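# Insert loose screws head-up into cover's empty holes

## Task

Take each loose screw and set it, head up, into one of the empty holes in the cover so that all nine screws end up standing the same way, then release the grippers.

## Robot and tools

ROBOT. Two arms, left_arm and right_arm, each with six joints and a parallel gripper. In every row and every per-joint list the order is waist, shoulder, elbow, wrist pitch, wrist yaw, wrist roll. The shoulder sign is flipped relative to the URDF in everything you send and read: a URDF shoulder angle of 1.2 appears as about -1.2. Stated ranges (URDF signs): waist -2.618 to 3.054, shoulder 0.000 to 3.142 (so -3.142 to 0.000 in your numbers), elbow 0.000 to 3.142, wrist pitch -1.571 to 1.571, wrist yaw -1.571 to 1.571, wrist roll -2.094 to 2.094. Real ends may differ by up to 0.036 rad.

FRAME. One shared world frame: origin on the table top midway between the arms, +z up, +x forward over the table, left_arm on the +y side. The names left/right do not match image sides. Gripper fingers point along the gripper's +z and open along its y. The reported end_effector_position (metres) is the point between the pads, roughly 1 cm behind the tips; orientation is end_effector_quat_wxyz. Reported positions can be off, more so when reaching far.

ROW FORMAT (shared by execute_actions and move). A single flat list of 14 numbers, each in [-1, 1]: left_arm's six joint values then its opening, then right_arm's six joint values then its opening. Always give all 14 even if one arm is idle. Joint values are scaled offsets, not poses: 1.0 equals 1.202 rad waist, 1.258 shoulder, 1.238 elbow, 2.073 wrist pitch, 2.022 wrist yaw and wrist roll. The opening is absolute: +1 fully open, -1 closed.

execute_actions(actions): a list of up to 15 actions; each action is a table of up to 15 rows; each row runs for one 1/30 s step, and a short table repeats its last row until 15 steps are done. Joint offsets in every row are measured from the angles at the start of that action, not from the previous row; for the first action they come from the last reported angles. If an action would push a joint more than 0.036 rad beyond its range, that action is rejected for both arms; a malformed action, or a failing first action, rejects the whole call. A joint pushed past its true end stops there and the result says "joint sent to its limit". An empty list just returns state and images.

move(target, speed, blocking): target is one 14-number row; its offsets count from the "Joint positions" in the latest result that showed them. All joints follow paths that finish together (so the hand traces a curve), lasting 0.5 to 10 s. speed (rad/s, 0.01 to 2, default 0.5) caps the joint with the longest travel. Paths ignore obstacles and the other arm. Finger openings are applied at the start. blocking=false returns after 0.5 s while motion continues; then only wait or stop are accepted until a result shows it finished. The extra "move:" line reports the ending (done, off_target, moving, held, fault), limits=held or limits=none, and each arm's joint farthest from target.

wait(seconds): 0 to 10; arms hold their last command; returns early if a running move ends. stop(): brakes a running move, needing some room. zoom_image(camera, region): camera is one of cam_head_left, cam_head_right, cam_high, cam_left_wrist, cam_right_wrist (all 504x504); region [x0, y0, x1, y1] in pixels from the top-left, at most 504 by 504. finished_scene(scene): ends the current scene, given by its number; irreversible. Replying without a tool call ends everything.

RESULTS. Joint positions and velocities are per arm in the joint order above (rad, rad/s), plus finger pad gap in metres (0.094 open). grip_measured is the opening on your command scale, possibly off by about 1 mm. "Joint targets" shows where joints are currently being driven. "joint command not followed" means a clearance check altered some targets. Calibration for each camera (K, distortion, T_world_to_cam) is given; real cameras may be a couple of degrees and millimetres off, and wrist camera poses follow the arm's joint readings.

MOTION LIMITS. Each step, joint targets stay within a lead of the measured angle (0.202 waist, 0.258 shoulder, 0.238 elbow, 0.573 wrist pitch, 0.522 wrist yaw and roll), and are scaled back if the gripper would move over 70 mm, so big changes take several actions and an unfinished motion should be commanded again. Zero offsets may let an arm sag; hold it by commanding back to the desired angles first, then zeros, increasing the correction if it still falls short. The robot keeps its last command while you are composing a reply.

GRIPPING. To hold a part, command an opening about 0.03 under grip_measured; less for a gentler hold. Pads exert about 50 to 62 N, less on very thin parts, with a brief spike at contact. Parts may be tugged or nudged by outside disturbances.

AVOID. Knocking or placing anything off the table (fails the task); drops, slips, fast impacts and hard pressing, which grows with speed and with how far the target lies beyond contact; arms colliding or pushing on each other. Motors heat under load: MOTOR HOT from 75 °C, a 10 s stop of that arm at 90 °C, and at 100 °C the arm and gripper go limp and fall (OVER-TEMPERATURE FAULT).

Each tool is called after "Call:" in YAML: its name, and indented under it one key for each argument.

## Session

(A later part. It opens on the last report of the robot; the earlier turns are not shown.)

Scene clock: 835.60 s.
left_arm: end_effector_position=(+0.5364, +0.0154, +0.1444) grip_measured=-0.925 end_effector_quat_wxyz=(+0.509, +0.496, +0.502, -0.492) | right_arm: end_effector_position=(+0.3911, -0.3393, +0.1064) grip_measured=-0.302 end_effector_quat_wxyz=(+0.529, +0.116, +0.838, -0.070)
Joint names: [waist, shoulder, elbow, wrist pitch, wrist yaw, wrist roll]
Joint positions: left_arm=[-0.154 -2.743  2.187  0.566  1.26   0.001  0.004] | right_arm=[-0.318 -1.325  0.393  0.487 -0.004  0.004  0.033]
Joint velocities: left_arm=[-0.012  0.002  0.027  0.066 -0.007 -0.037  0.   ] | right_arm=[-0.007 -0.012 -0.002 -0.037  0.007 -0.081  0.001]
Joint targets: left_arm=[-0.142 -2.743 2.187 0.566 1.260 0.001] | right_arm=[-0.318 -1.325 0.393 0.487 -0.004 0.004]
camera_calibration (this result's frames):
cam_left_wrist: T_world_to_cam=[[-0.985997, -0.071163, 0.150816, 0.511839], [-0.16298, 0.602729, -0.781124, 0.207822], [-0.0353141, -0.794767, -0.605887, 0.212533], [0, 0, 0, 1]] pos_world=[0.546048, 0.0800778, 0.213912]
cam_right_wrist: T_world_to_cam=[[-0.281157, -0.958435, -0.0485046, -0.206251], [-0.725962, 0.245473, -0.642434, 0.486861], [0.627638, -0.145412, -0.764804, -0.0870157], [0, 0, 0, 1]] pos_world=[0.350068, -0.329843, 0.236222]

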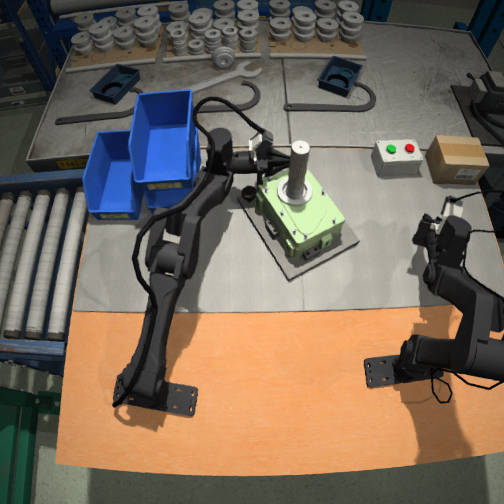

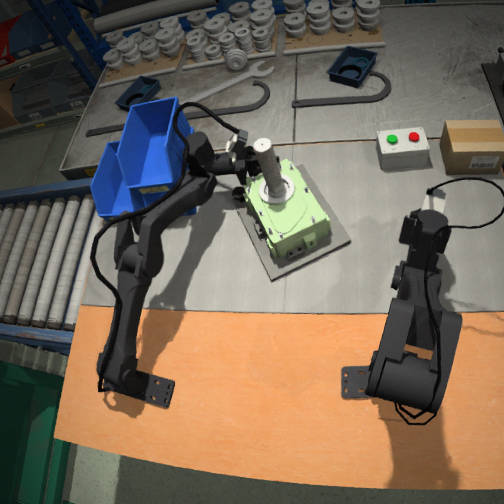

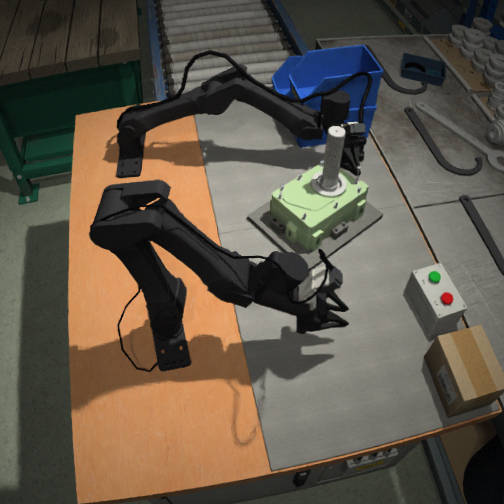

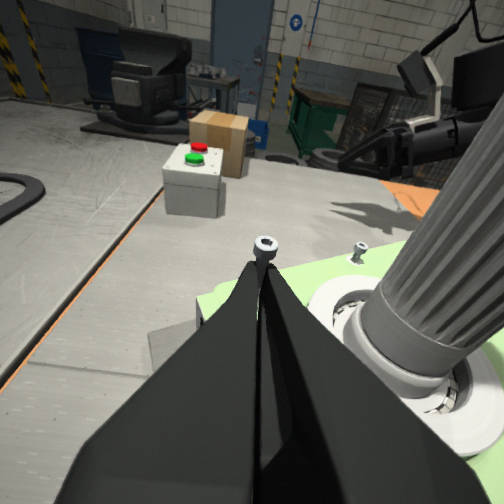

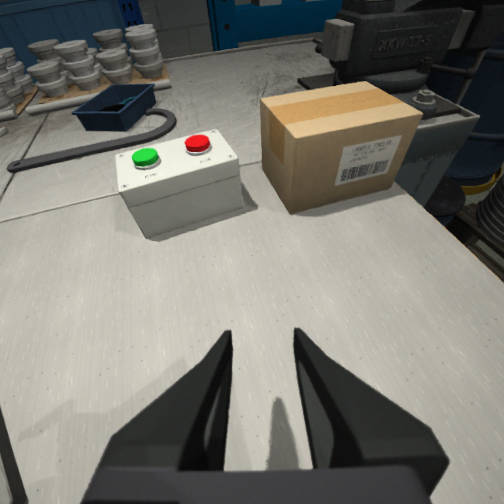

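Repeat the first nudge, then release.

Call:
execute_actions:
  actions:
    - [[-0.014,0,0,0,0,0,-0.95,0,0,0,0,0,0,-0.3],[-0.014,0,0,0,0,0,-0.95,0,0,0,0,0,0,-0.3],[-0.014,0,0,0,0,0,-0.95,0,0,0,0,0,0,-0.3],[-0.014,0,0,0,0,0,-0.95,0,0,0,0,0,0,-0.3],[-0.014,0,0,0,0,0,-0.95,0,0,0,0,0,0,-0.3],[-0.014,0,0,0,0,0,-0.95,0,0,0,0,0,0,-0.3],[-0.004,0,0,0,0,0,-0.95,0,0,0,0,0,0,-0.3]]

Call:
zoom_image:
  camera: "cam_head_right"
  region: [260,145,300,185]

Scene clock: 841.60 s.
left_arm: end_effector_position=(+0.5354, +0.0138, +0.1444) grip_measured=-0.925 end_effector_quat_wxyz=(+0.509, +0.497, +0.501, -0.493) | right_arm: end_effector_position=(+0.3911, -0.3393, +0.1064) grip_measured=-0.302 end_effector_quat_wxyz=(+0.529, +0.116, +0.838, -0.070)
Joint names: [waist, shoulder, elbow, wrist pitch, wrist yaw, wrist roll]
Joint positions: left_arm=[-0.157 -2.743  2.187  0.567  1.26   0.001  0.004] | right_arm=[-0.318 -1.325  0.393  0.487 -0.004  0.004  0.033]
Joint velocities: left_arm=[-0.012  0.012 -0.007 -0.007  0.037  0.022 -0.   ] | right_arm=[-0.007 -0.002  0.002 -0.081 -0.051  0.037 -0.   ]
Joint targets: left_arm=[-0.159 -2.743 2.187 0.566 1.260 0.001] | right_arm=[-0.318 -1.325 0.393 0.487 -0.004 0.004]
camera_calibration (this result's frames):
cam_left_wrist: T_world_to_cam=[[-0.986265, -0.0681371, 0.150463, 0.510837], [-0.160855, 0.603138, -0.781249, 0.207582], [-0.037518, -0.794722, -0.605814, 0.212351], [0, 0, 0, 1]] pos_world=[0.545178, 0.0783664, 0.213956]
cam_right_wrist: T_world_to_cam=[[-0.281157, -0.958435, -0.0485046, -0.206251], [-0.725962, 0.245473, -0.642434, 0.486861], [0.627638, -0.145412, -0.764804, -0.0870157], [0, 0, 0, 1]] pos_world=[0.350068, -0.329843, 0.236222]

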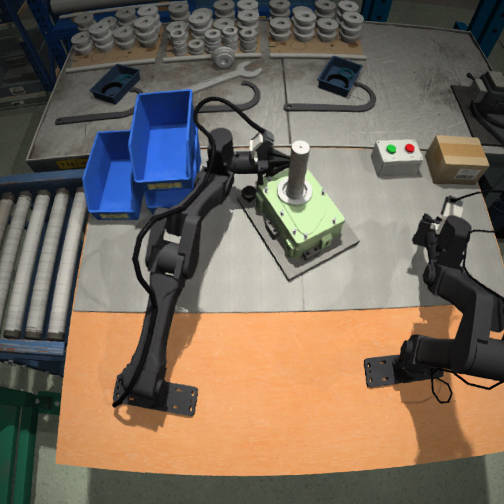

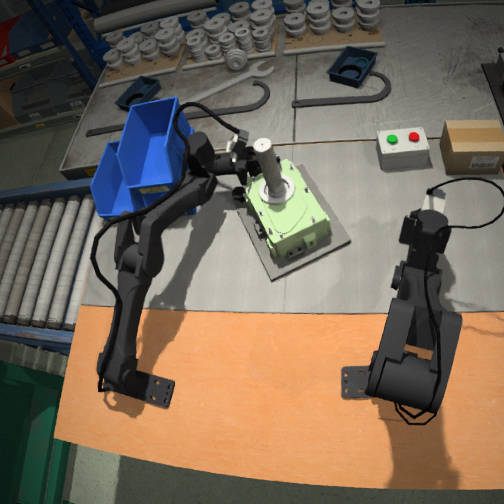

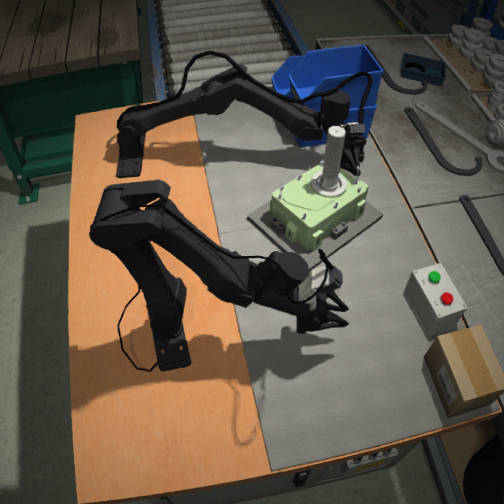

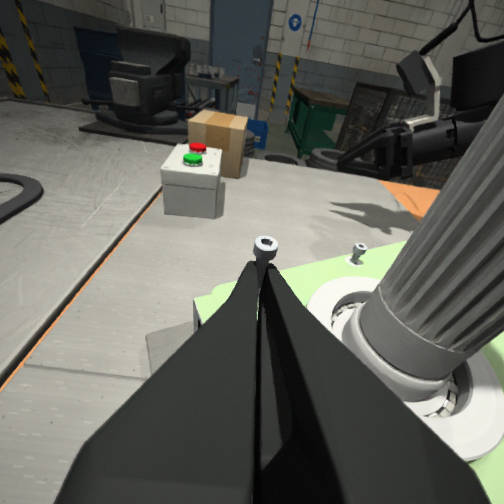

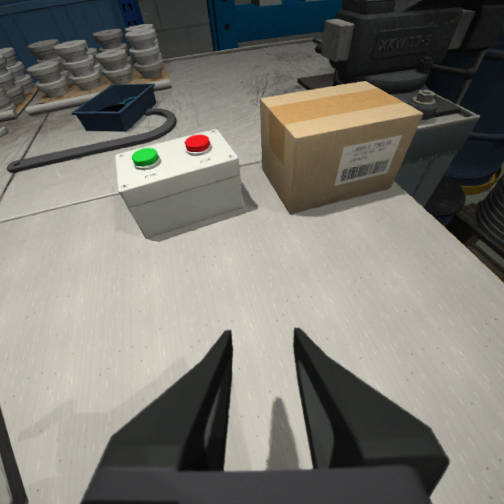

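Region (260, 145, 300, 185) of cam_head_right's 504x504 image, scaled by 12.600, with more detail than that image has.

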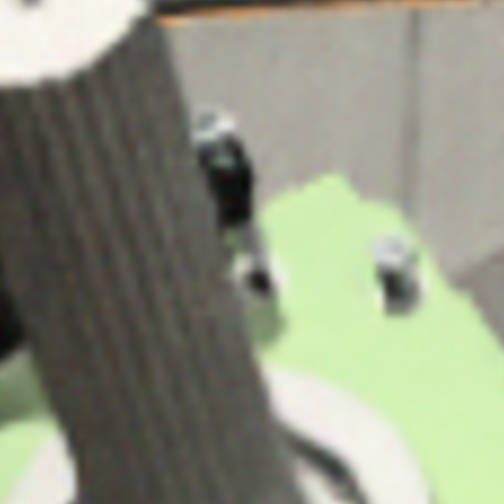

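Call:
execute_actions:
  actions:
    - [[0,0,0,0,0,0,-0.74,0,0,0,0,0,0,-0.3]]
    - [[0,0,0,0,0,0,-0.74,0,0,0,0,0,0,-0.3]]

Call:
zoom_image:
  camera: "cam_high"
  region: [320,140,400,220]

Scene clock: 847.57 s.
left_arm: end_effector_position=(+0.5358, +0.0138, +0.1445) grip_measured=-0.743 end_effector_quat_wxyz=(+0.509, +0.497, +0.502, -0.492) | right_arm: end_effector_position=(+0.3911, -0.3393, +0.1064) grip_measured=-0.302 end_effector_quat_wxyz=(+0.529, +0.116, +0.838, -0.070)
Joint names: [waist, shoulder, elbow, wrist pitch, wrist yaw, wrist roll]
Joint positions: left_arm=[-0.157 -2.743  2.187  0.567  1.257  0.001  0.012] | right_arm=[-0.318 -1.325  0.393  0.487 -0.004  0.004  0.033]
Joint velocities: left_arm=[-0.007 -0.002 -0.002  0.051  0.022  0.022  0.001] | right_arm=[ 0.002  0.017 -0.007 -0.037  0.037 -0.007 -0.001]
Joint targets: left_arm=[-0.157 -2.743 2.187 0.567 1.257 0.001] | right_arm=[-0.318 -1.325 0.393 0.487 -0.004 0.004]
camera_calibration (this result's frames):
cam_left_wrist: T_world_to_cam=[[-0.98616, -0.0703739, 0.15012, 0.511256], [-0.161955, 0.602663, -0.781389, 0.208299], [-0.0354823, -0.794887, -0.605719, 0.211303], [0, 0, 0, 1]] pos_world=[0.545412, 0.0784067, 0.214003]
cam_right_wrist: T_world_to_cam=[[-0.281157, -0.958435, -0.0485046, -0.206251], [-0.725962, 0.245473, -0.642434, 0.486861], [0.627638, -0.145412, -0.764804, -0.0870157], [0, 0, 0, 1]] pos_world=[0.350068, -0.329843, 0.236222]

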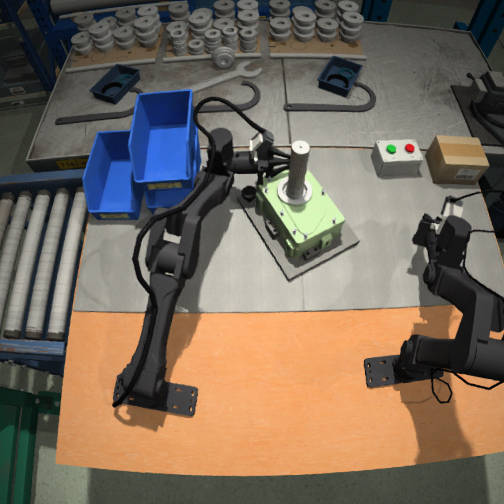

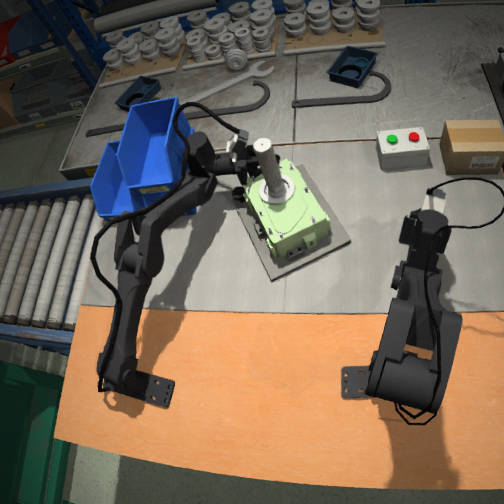

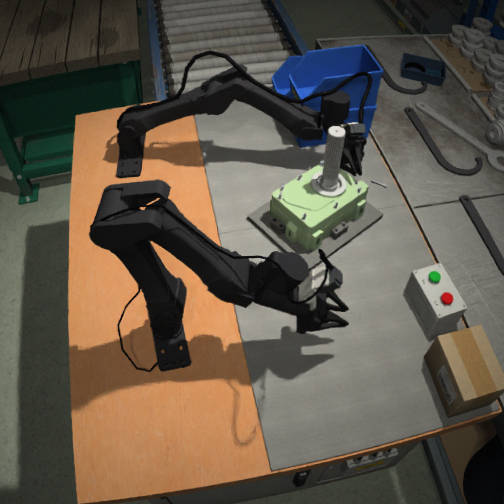

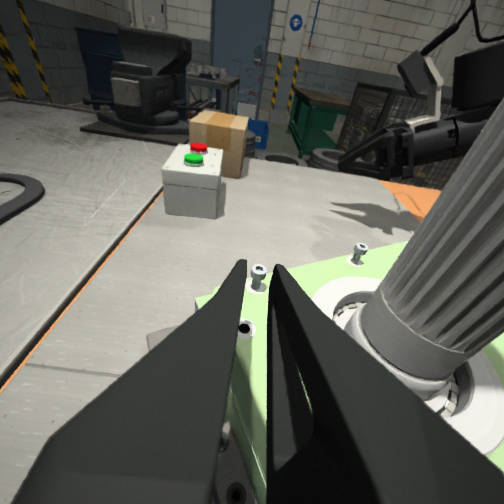

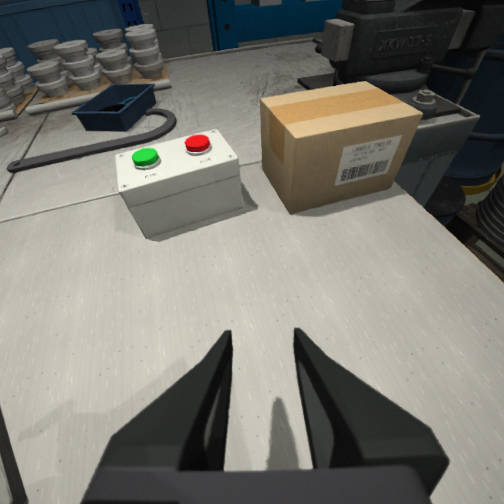

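Region (320, 140, 400, 220) of cam_high's 504x504 image, scaled by 6.300, with more detail than that image has.

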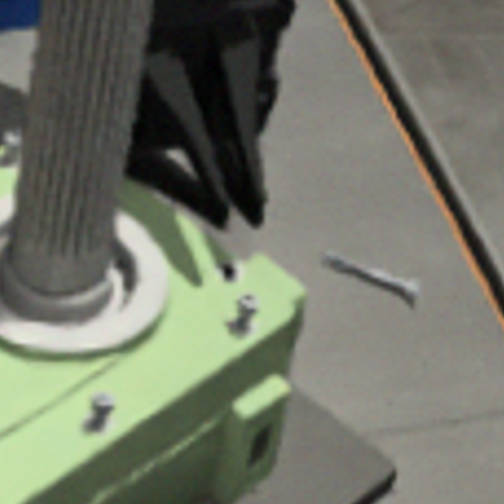

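Call:
move:
  target: [0,0.06,0,0,0,0,-0.74,0,0,0,0,0,0,-0.3]
  speed: 0.15

Call:
move:
  target: [0,0,0.1,0,-0.478,0,-0.5,0,0,0,0,0,0,-0.3]
  speed: 0.6

Scene clock: 884.23 s.
left_arm: end_effector_position=(+0.5333, +0.0146, +0.1818) grip_measured=-0.743 end_effector_quat_wxyz=(+0.528, +0.506, +0.482, -0.482) | right_arm: end_effector_position=(+0.3911, -0.3393, +0.1064) grip_measured=-0.302 end_effector_quat_wxyz=(+0.529, +0.116, +0.838, -0.070)
Joint names: [waist, shoulder, elbow, wrist pitch, wrist yaw, wrist roll]
Joint positions: left_arm=[-0.157 -2.681  2.187  0.567  1.256  0.001  0.012] | right_arm=[-0.318 -1.325  0.393  0.487 -0.004  0.004  0.033]
Joint velocities: left_arm=[ 0.002  0.002  0.022 -0.037 -0.081 -0.022 -0.   ] | right_arm=[-0.002  0.027 -0.002 -0.007 -0.066 -0.007  0.   ]
Joint targets: left_arm=[-0.157 -2.667 2.187 0.567 1.257 0.001] | right_arm=[-0.318 -1.325 0.393 0.487 -0.004 0.004]
move: done; limits=none; left_arm: farthest joint: the shoulder, 0.014 radians from its target (0.075 radians at the start); right_arm: farthest joint: the waist, 0.000 radians from its target (0.000 radians at the start)
camera_calibration (this result's frames):
cam_left_wrist: T_world_to_cam=[[-0.993262, -0.068977, 0.0931235, 0.5174], [-0.115886, 0.588567, -0.8001, 0.215614], [0.000379038, -0.805501, -0.592595, 0.213081], [0, 0, 0, 1]] pos_world=[0.53882, 0.0804222, 0.250601]
cam_right_wrist: T_world_to_cam=[[-0.281157, -0.958435, -0.0485046, -0.206251], [-0.725962, 0.245473, -0.642434, 0.486861], [0.627638, -0.145412, -0.764804, -0.0870157], [0, 0, 0, 1]] pos_world=[0.350068, -0.329843, 0.236222]

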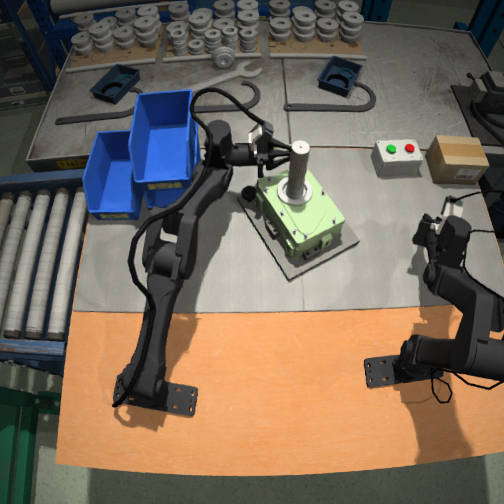

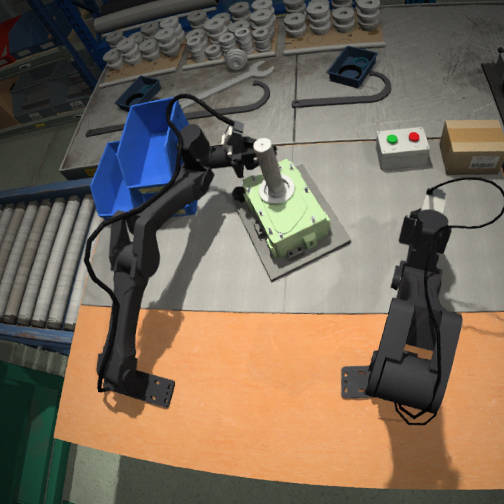

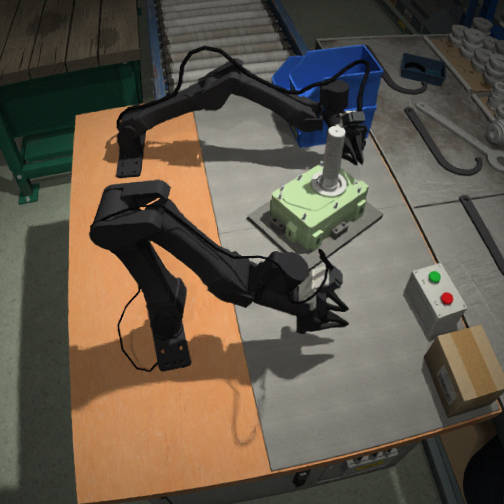

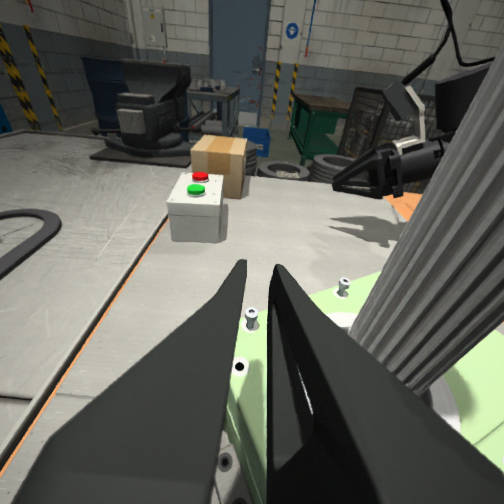

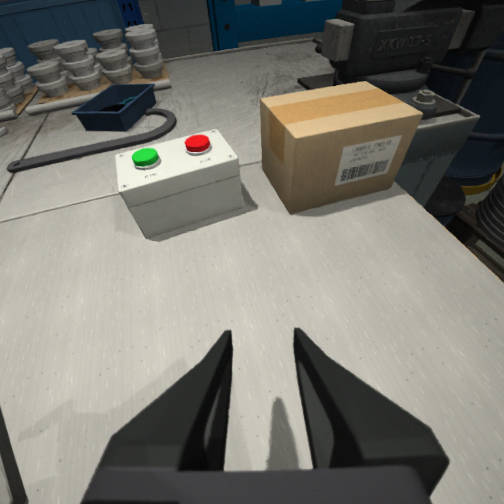

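Scene clock: 886.63 s.
left_arm: end_effector_position=(+0.6790, +0.0929, +0.2375) grip_measured=-0.503 end_effector_quat_wxyz=(+0.734, +0.206, +0.614, -0.205) | right_arm: end_effector_position=(+0.3911, -0.3393, +0.1064) grip_measured=-0.302 end_effector_quat_wxyz=(+0.529, +0.116, +0.838, -0.070)
Joint names: [waist, shoulder, elbow, wrist pitch, wrist yaw, wrist roll]
Joint positions: left_arm=[-0.157 -2.681  2.285  0.567  0.3    0.001  0.023] | right_arm=[-0.318 -1.325  0.393  0.487 -0.004  0.004  0.033]
Joint velocities: left_arm=[-0.012  0.012  0.002 -0.007  0.007 -0.081 -0.001] | right_arm=[ 0.002 -0.007  0.017  0.037  0.051 -0.037 -0.   ]
Joint targets: left_arm=[-0.157 -2.681 2.311 0.567 0.290 0.001] | right_arm=[-0.318 -1.325 0.393 0.487 -0.004 0.004]
move: off_target (left_arm); limits=none; left_arm: farthest joint: the elbow, 0.026 radians from its target (0.123 radians at the start); right_arm: farthest joint: the waist, 0.000 radians from its target (0.000 radians at the start)
camera_calibration (this result's frames):
cam_left_wrist: T_world_to_cam=[[-0.531387, -0.838969, 0.1173, 0.414476], [-0.458207, 0.168192, -0.872787, 0.519689], [0.712513, -0.517535, -0.473796, -0.2294], [0, 0, 0, 1]] pos_world=[0.621823, 0.141603, 0.296271]
cam_right_wrist: T_world_to_cam=[[-0.281157, -0.958435, -0.0485046, -0.206251], [-0.725962, 0.245473, -0.642434, 0.486861], [0.627638, -0.145412, -0.764804, -0.0870157], [0, 0, 0, 1]] pos_world=[0.350068, -0.329843, 0.236222]

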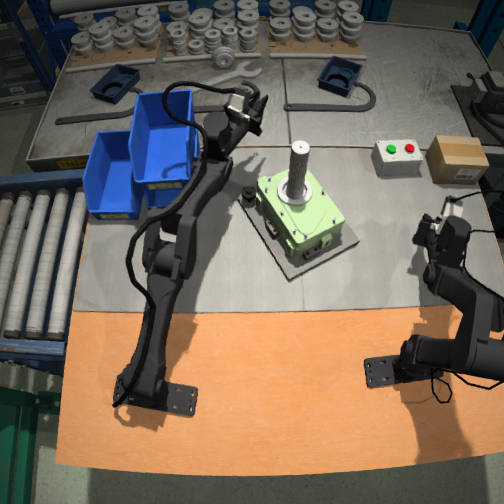

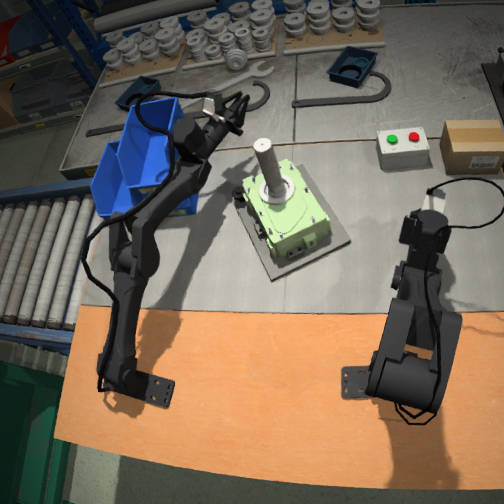

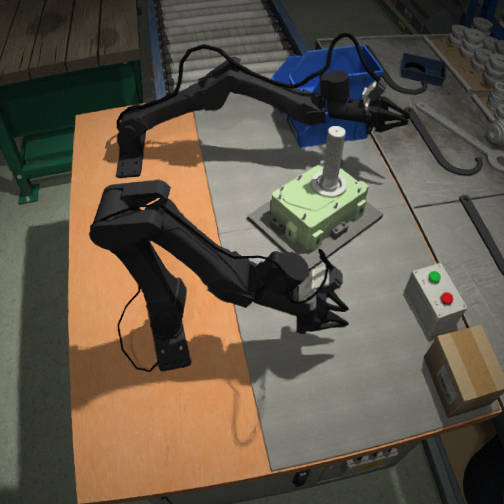

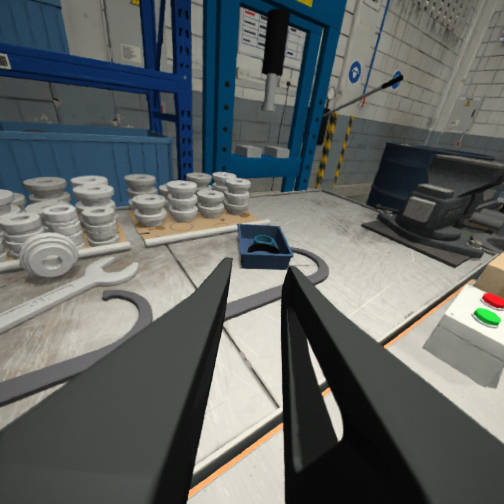

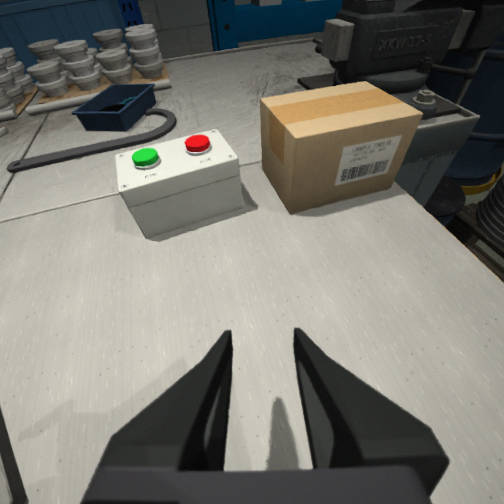

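The screw has moved; find it.

Call:
zoom_image:
  camera: "cam_high"
  region: [280,110,440,270]

Call:
zoom_image:
  camera: "cam_head_left"
  region: [200,90,400,290]

Call:
zoom_image:
  camera: "cam_head_right"
  region: [190,90,390,290]

Region (280, 110, 440, 270) of cam_high's 504x504 image, scaled by 3.150, with more detail than that image has.

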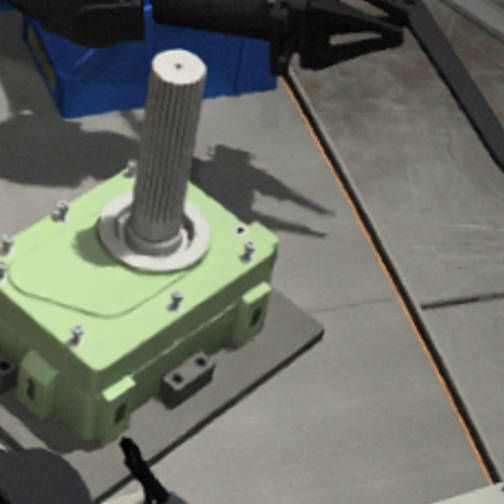

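Region (200, 90, 400, 290) of cam_head_left's 504x504 image, scaled by 2.520, with more detail than that image has.

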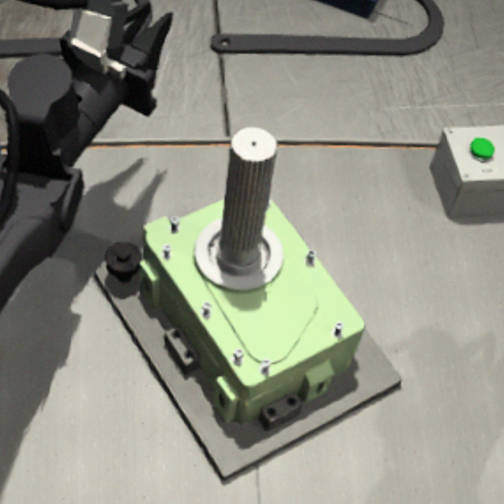

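Region (190, 90, 390, 290) of cam_head_right's 504x504 image, scaled by 2.520, with more detail than that image has.

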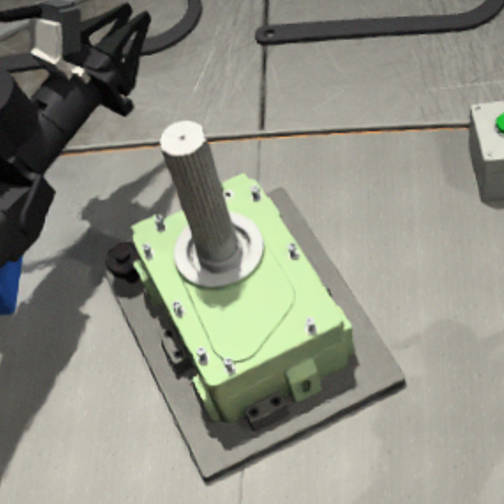

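Call:
move:
  target: [-0.02,0,0.03,-0.37,0.1,0,-0.5,0,0,0,0,0,0,-0.3]
  speed: 0.5

Scene clock: 906.23 s.
left_arm: end_effector_position=(+0.6211, +0.0658, +0.0729) grip_measured=-0.503 end_effector_quat_wxyz=(+0.426, +0.245, +0.824, -0.281) | right_arm: end_effector_position=(+0.3911, -0.3393, +0.1064) grip_measured=-0.302 end_effector_quat_wxyz=(+0.529, +0.116, +0.838, -0.070)
Joint names: [waist, shoulder, elbow, wrist pitch, wrist yaw, wrist roll]
Joint positions: left_arm=[-0.173 -2.681  2.285 -0.178  0.489  0.001  0.023] | right_arm=[-0.318 -1.325  0.393  0.487 -0.004  0.004  0.033]
Joint velocities: left_arm=[ 0.012 -0.002 -0.012 -0.066 -0.051  0.022  0.   ] | right_arm=[ 0.012  0.022  0.007 -0.007 -0.051  0.022 -0.001]
Joint targets: left_arm=[-0.181 -2.681 2.322 -0.200 0.502 0.001] | right_arm=[-0.318 -1.325 0.393 0.487 -0.004 0.004]
move: off_target (left_arm); limits=none; left_arm: farthest joint: the elbow, 0.037 radians from its target (0.037 radians at the start); right_arm: farthest joint: the waist, 0.000 radians from its target (0.000 radians at the start)
camera_calibration (this result's frames):
cam_left_wrist: T_world_to_cam=[[-0.523228, -0.770854, 0.363341, 0.352826], [-0.847114, 0.423988, -0.320362, 0.538573], [0.0928998, -0.475414, -0.874843, 0.131189], [0, 0, 0, 1]] pos_world=[0.628654, 0.105998, 0.159112]
cam_right_wrist: T_world_to_cam=[[-0.281157, -0.958435, -0.0485046, -0.206251], [-0.725962, 0.245473, -0.642434, 0.486861], [0.627638, -0.145412, -0.764804, -0.0870157], [0, 0, 0, 1]] pos_world=[0.350068, -0.329843, 0.236222]

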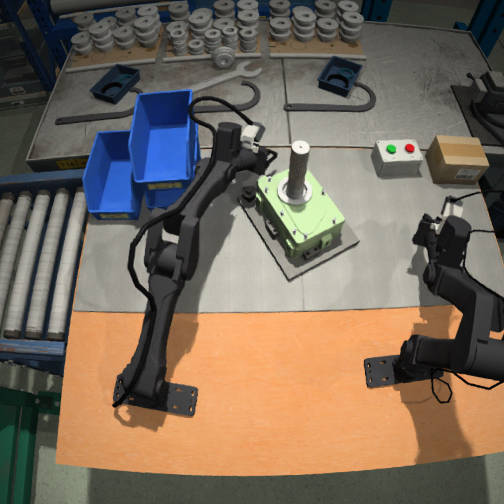

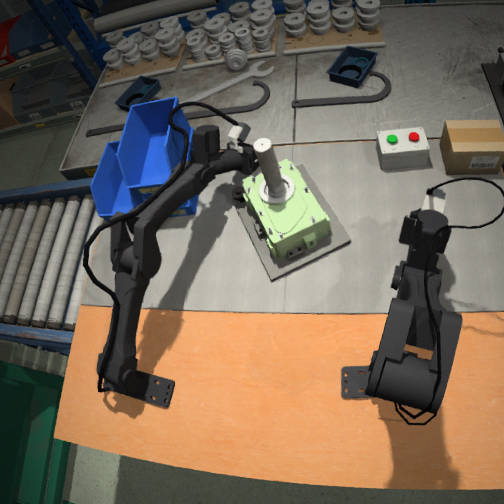

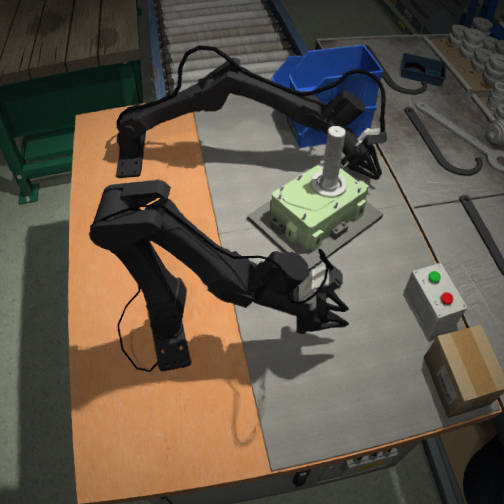

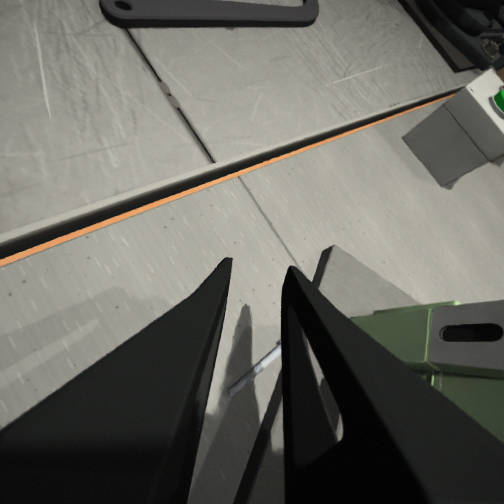

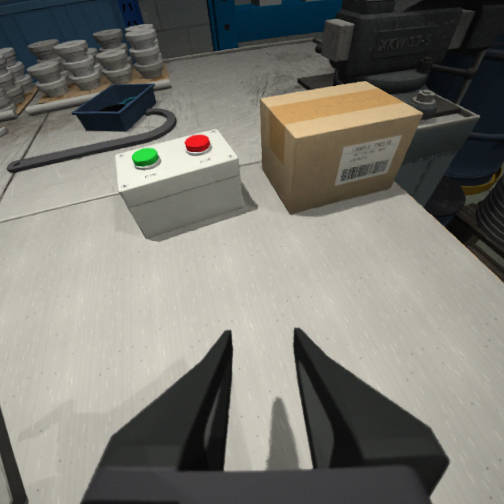

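Call:
move:
  target: [0.053,0.045,-0.19,0.078,0.159,0.23,-0.55,0,0,0,0,0,0,-0.3]
  speed: 0.3

Scene clock: 936.23 s.
left_arm: end_effector_position=(+0.5887, +0.0568, +0.0675) grip_measured=-0.547 end_effector_quat_wxyz=(+0.490, +0.452, +0.689, -0.282) | right_arm: end_effector_position=(+0.3911, -0.3393, +0.1064) grip_measured=-0.302 end_effector_quat_wxyz=(+0.529, +0.116, +0.838, -0.070)
Joint names: [waist, shoulder, elbow, wrist pitch, wrist yaw, wrist roll]
Joint positions: left_arm=[-0.143 -2.642  2.084  0.04   0.756  0.43   0.021] | right_arm=[-0.318 -1.325  0.393  0.487 -0.004  0.004  0.033]
Joint velocities: left_arm=[-0.007  0.017  0.002  0.007  0.066  0.022  0.   ] | right_arm=[-0.002  0.007 -0.007  0.022 -0.007 -0.022 -0.002]
Joint targets: left_arm=[-0.109 -2.625 2.049 -0.016 0.811 0.465] | right_arm=[-0.318 -1.325 0.393 0.487 -0.004 0.004]
move: off_target (left_arm); limits=none; left_arm: farthest joint: the wrist pitch, 0.057 radians from its target (0.162 radians at the start); right_arm: farthest joint: the waist, 0.000 radians from its target (0.000 radians at the start)
camera_calibration (this result's frames):
cam_left_wrist: T_world_to_cam=[[-0.849275, -0.521951, 0.0793671, 0.527936], [-0.483642, 0.708875, -0.513407, 0.296013], [0.211712, -0.474409, -0.854467, 0.0537874], [0, 0, 0, 1]] pos_world=[0.580139, 0.0912381, 0.156034]
cam_right_wrist: T_world_to_cam=[[-0.281157, -0.958435, -0.0485046, -0.206251], [-0.725962, 0.245473, -0.642434, 0.486861], [0.627638, -0.145412, -0.764804, -0.0870157], [0, 0, 0, 1]] pos_world=[0.350068, -0.329843, 0.236222]

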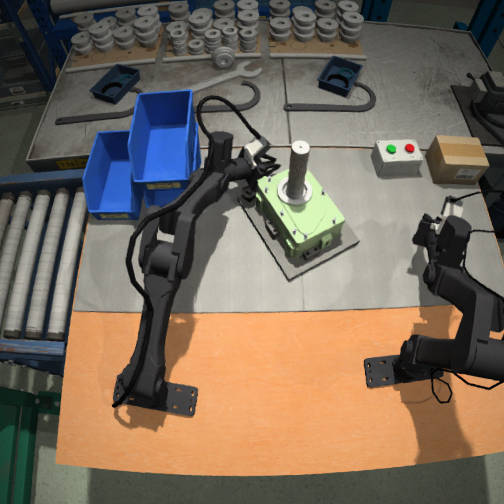

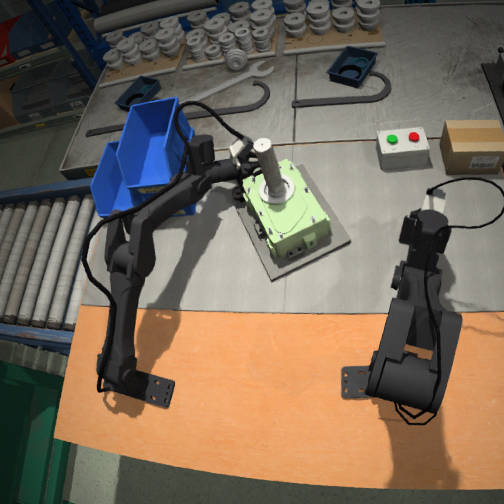

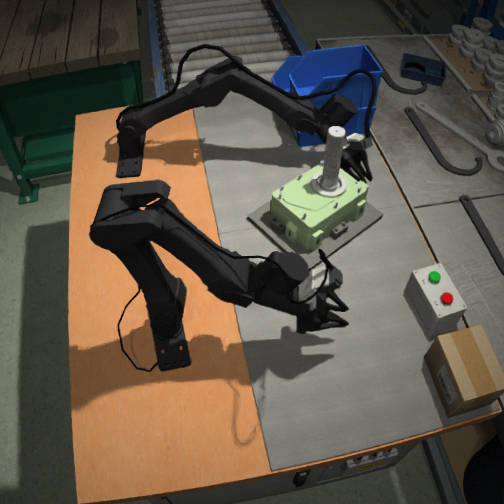

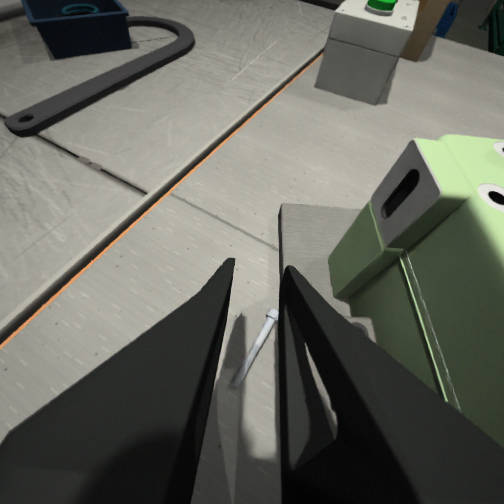

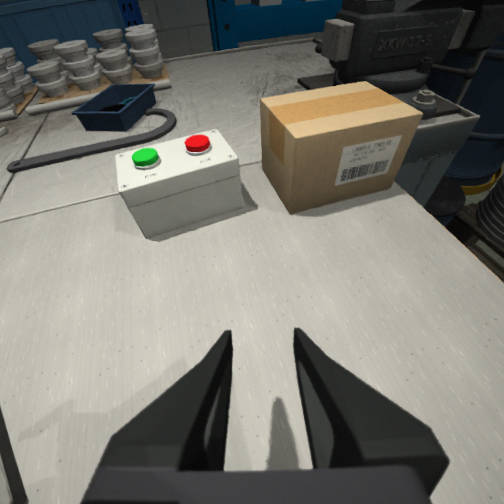

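Call:
move:
  target: [-0.005,0,0.275,-0.2,-0.088,0.04,-0.55,0,0,0,0,0,0,-0.3]
  speed: 0.3

Call:
move:
  target: [0,-0.03,0,-0.09,0,0,-0.55,0,0,0,0,0,0,-0.3]
  speed: 0.2

Scene clock: 979.50 s.
left_arm: end_effector_position=(+0.6150, +0.0740, +0.1223) grip_measured=-0.547 end_effector_quat_wxyz=(+0.475, +0.446, +0.731, -0.201) | right_arm: end_effector_position=(+0.3911, -0.3393, +0.1064) grip_measured=-0.302 end_effector_quat_wxyz=(+0.529, +0.116, +0.838, -0.070)
Joint names: [waist, shoulder, elbow, wrist pitch, wrist yaw, wrist roll]
Joint positions: left_arm=[-0.144 -2.642  2.401 -0.351  0.58   0.501  0.021] | right_arm=[-0.318 -1.325  0.393  0.487 -0.004  0.004  0.033]
Joint velocities: left_arm=[-0.012  0.012 -0.012 -0.081 -0.066  0.037  0.   ] | right_arm=[-0.007 -0.002 -0.007 -0.007 -0.007 -0.022 -0.001]
Joint targets: left_arm=[-0.149 -2.642 2.425 -0.375 0.578 0.511] | right_arm=[-0.318 -1.325 0.393 0.487 -0.004 0.004]
move: off_target (left_arm); limits=none; left_arm: farthest joint: the elbow, 0.024 radians from its target (0.340 radians at the start); right_arm: farthest joint: the waist, 0.000 radians from its target (0.000 radians at the start)
camera_calibration (this result's frames):
cam_left_wrist: T_world_to_cam=[[-0.781548, -0.623775, -0.00934227, 0.531567], [-0.56418, 0.713112, -0.41614, 0.362066], [0.26624, -0.319963, -0.909253, 0.064991], [0, 0, 0, 1]] pos_world=[0.602412, 0.0941795, 0.214729]
cam_right_wrist: T_world_to_cam=[[-0.281157, -0.958435, -0.0485046, -0.206251], [-0.725962, 0.245473, -0.642434, 0.486861], [0.627638, -0.145412, -0.764804, -0.0870157], [0, 0, 0, 1]] pos_world=[0.350068, -0.329843, 0.236222]

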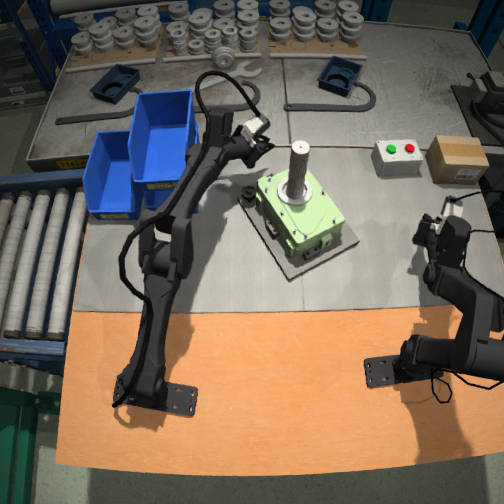

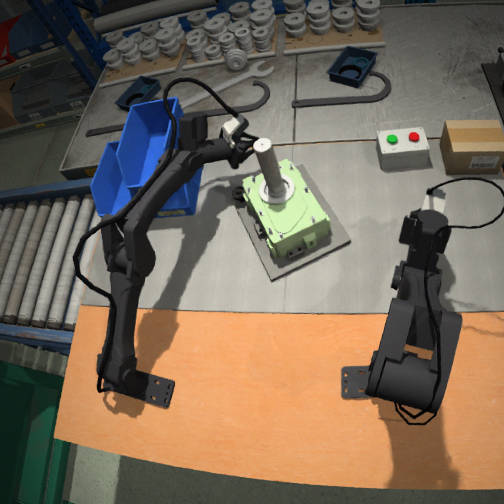

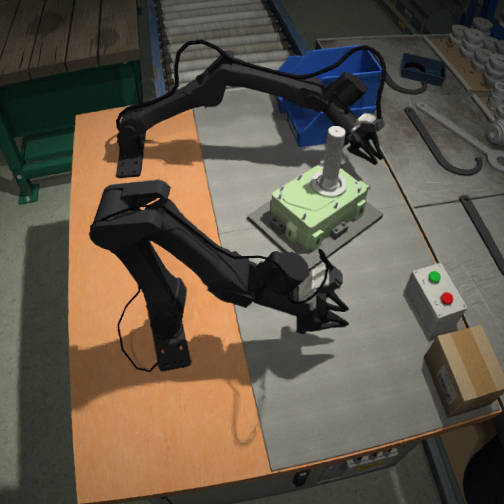

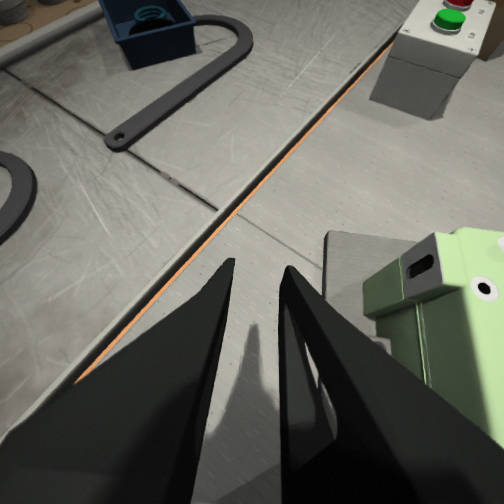

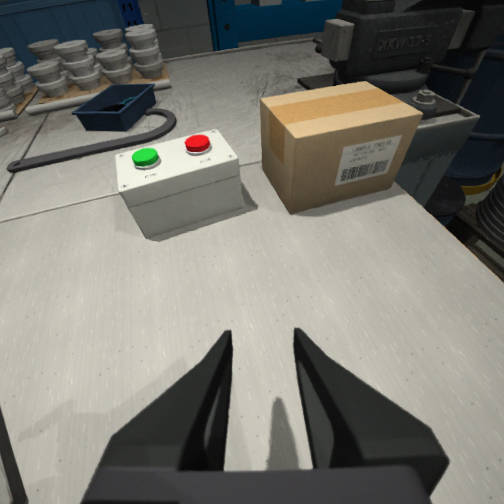

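Scene clock: 981.00 s.
left_arm: end_effector_position=(+0.5925, +0.0804, +0.0764) grip_measured=-0.547 end_effector_quat_wxyz=(+0.394, +0.438, +0.777, -0.222) | right_arm: end_effector_position=(+0.3911, -0.3393, +0.1064) grip_measured=-0.302 end_effector_quat_wxyz=(+0.529, +0.116, +0.838, -0.070)
Joint names: [waist, shoulder, elbow, wrist pitch, wrist yaw, wrist roll]
Joint positions: left_arm=[-0.144 -2.67   2.401 -0.515  0.58   0.501  0.021] | right_arm=[-0.318 -1.325  0.393  0.487 -0.004  0.004  0.033]
Joint velocities: left_arm=[-0.002  0.007  0.012  0.022 -0.007 -0.007  0.   ] | right_arm=[ 0.012 -0.022  0.012 -0.081 -0.007 -0.022  0.001]
Joint targets: left_arm=[-0.144 -2.680 2.401 -0.538 0.580 0.501] | right_arm=[-0.318 -1.325 0.393 0.487 -0.004 0.004]
move: off_target (left_arm); limits=none; left_arm: farthest joint: the wrist pitch, 0.022 radians from its target (0.186 radians at the start); right_arm: farthest joint: the waist, 0.000 radians from its target (0.000 radians at the start)
camera_calibration (this result's frames):
cam_left_wrist: T_world_to_cam=[[-0.773036, -0.626213, 0.101354, 0.504268], [-0.627438, 0.731233, -0.267619, 0.350324], [0.0934732, -0.270472, -0.958179, 0.133374], [0, 0, 0, 1]] pos_world=[0.597157, 0.0956848, 0.17044]
cam_right_wrist: T_world_to_cam=[[-0.281157, -0.958435, -0.0485046, -0.206251], [-0.725962, 0.245473, -0.642434, 0.486861], [0.627638, -0.145412, -0.764804, -0.0870157], [0, 0, 0, 1]] pos_world=[0.350068, -0.329843, 0.236222]

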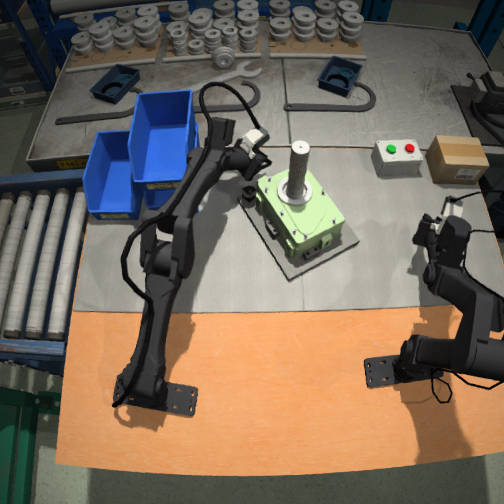

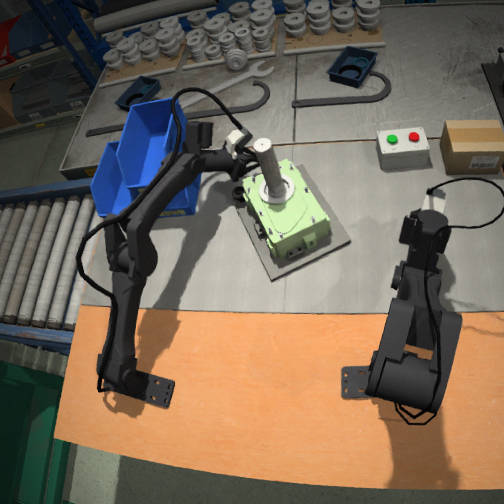

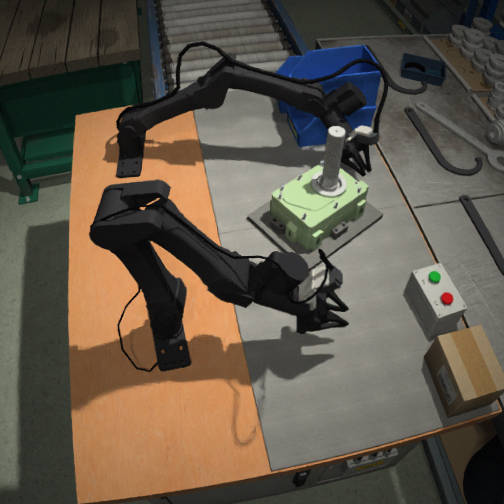

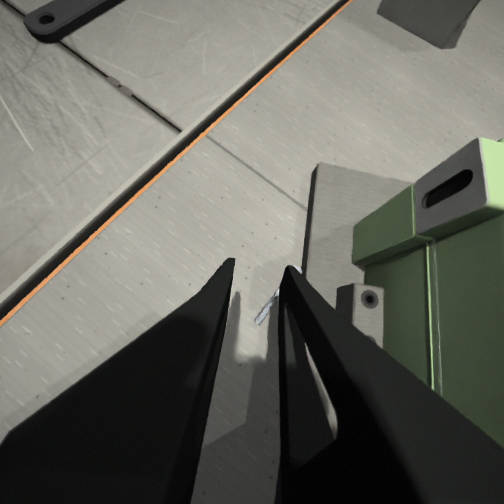

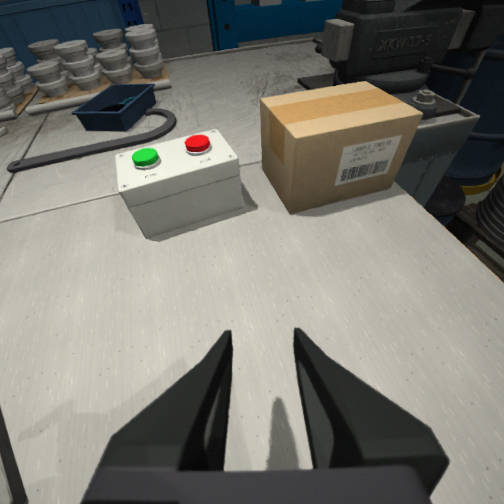

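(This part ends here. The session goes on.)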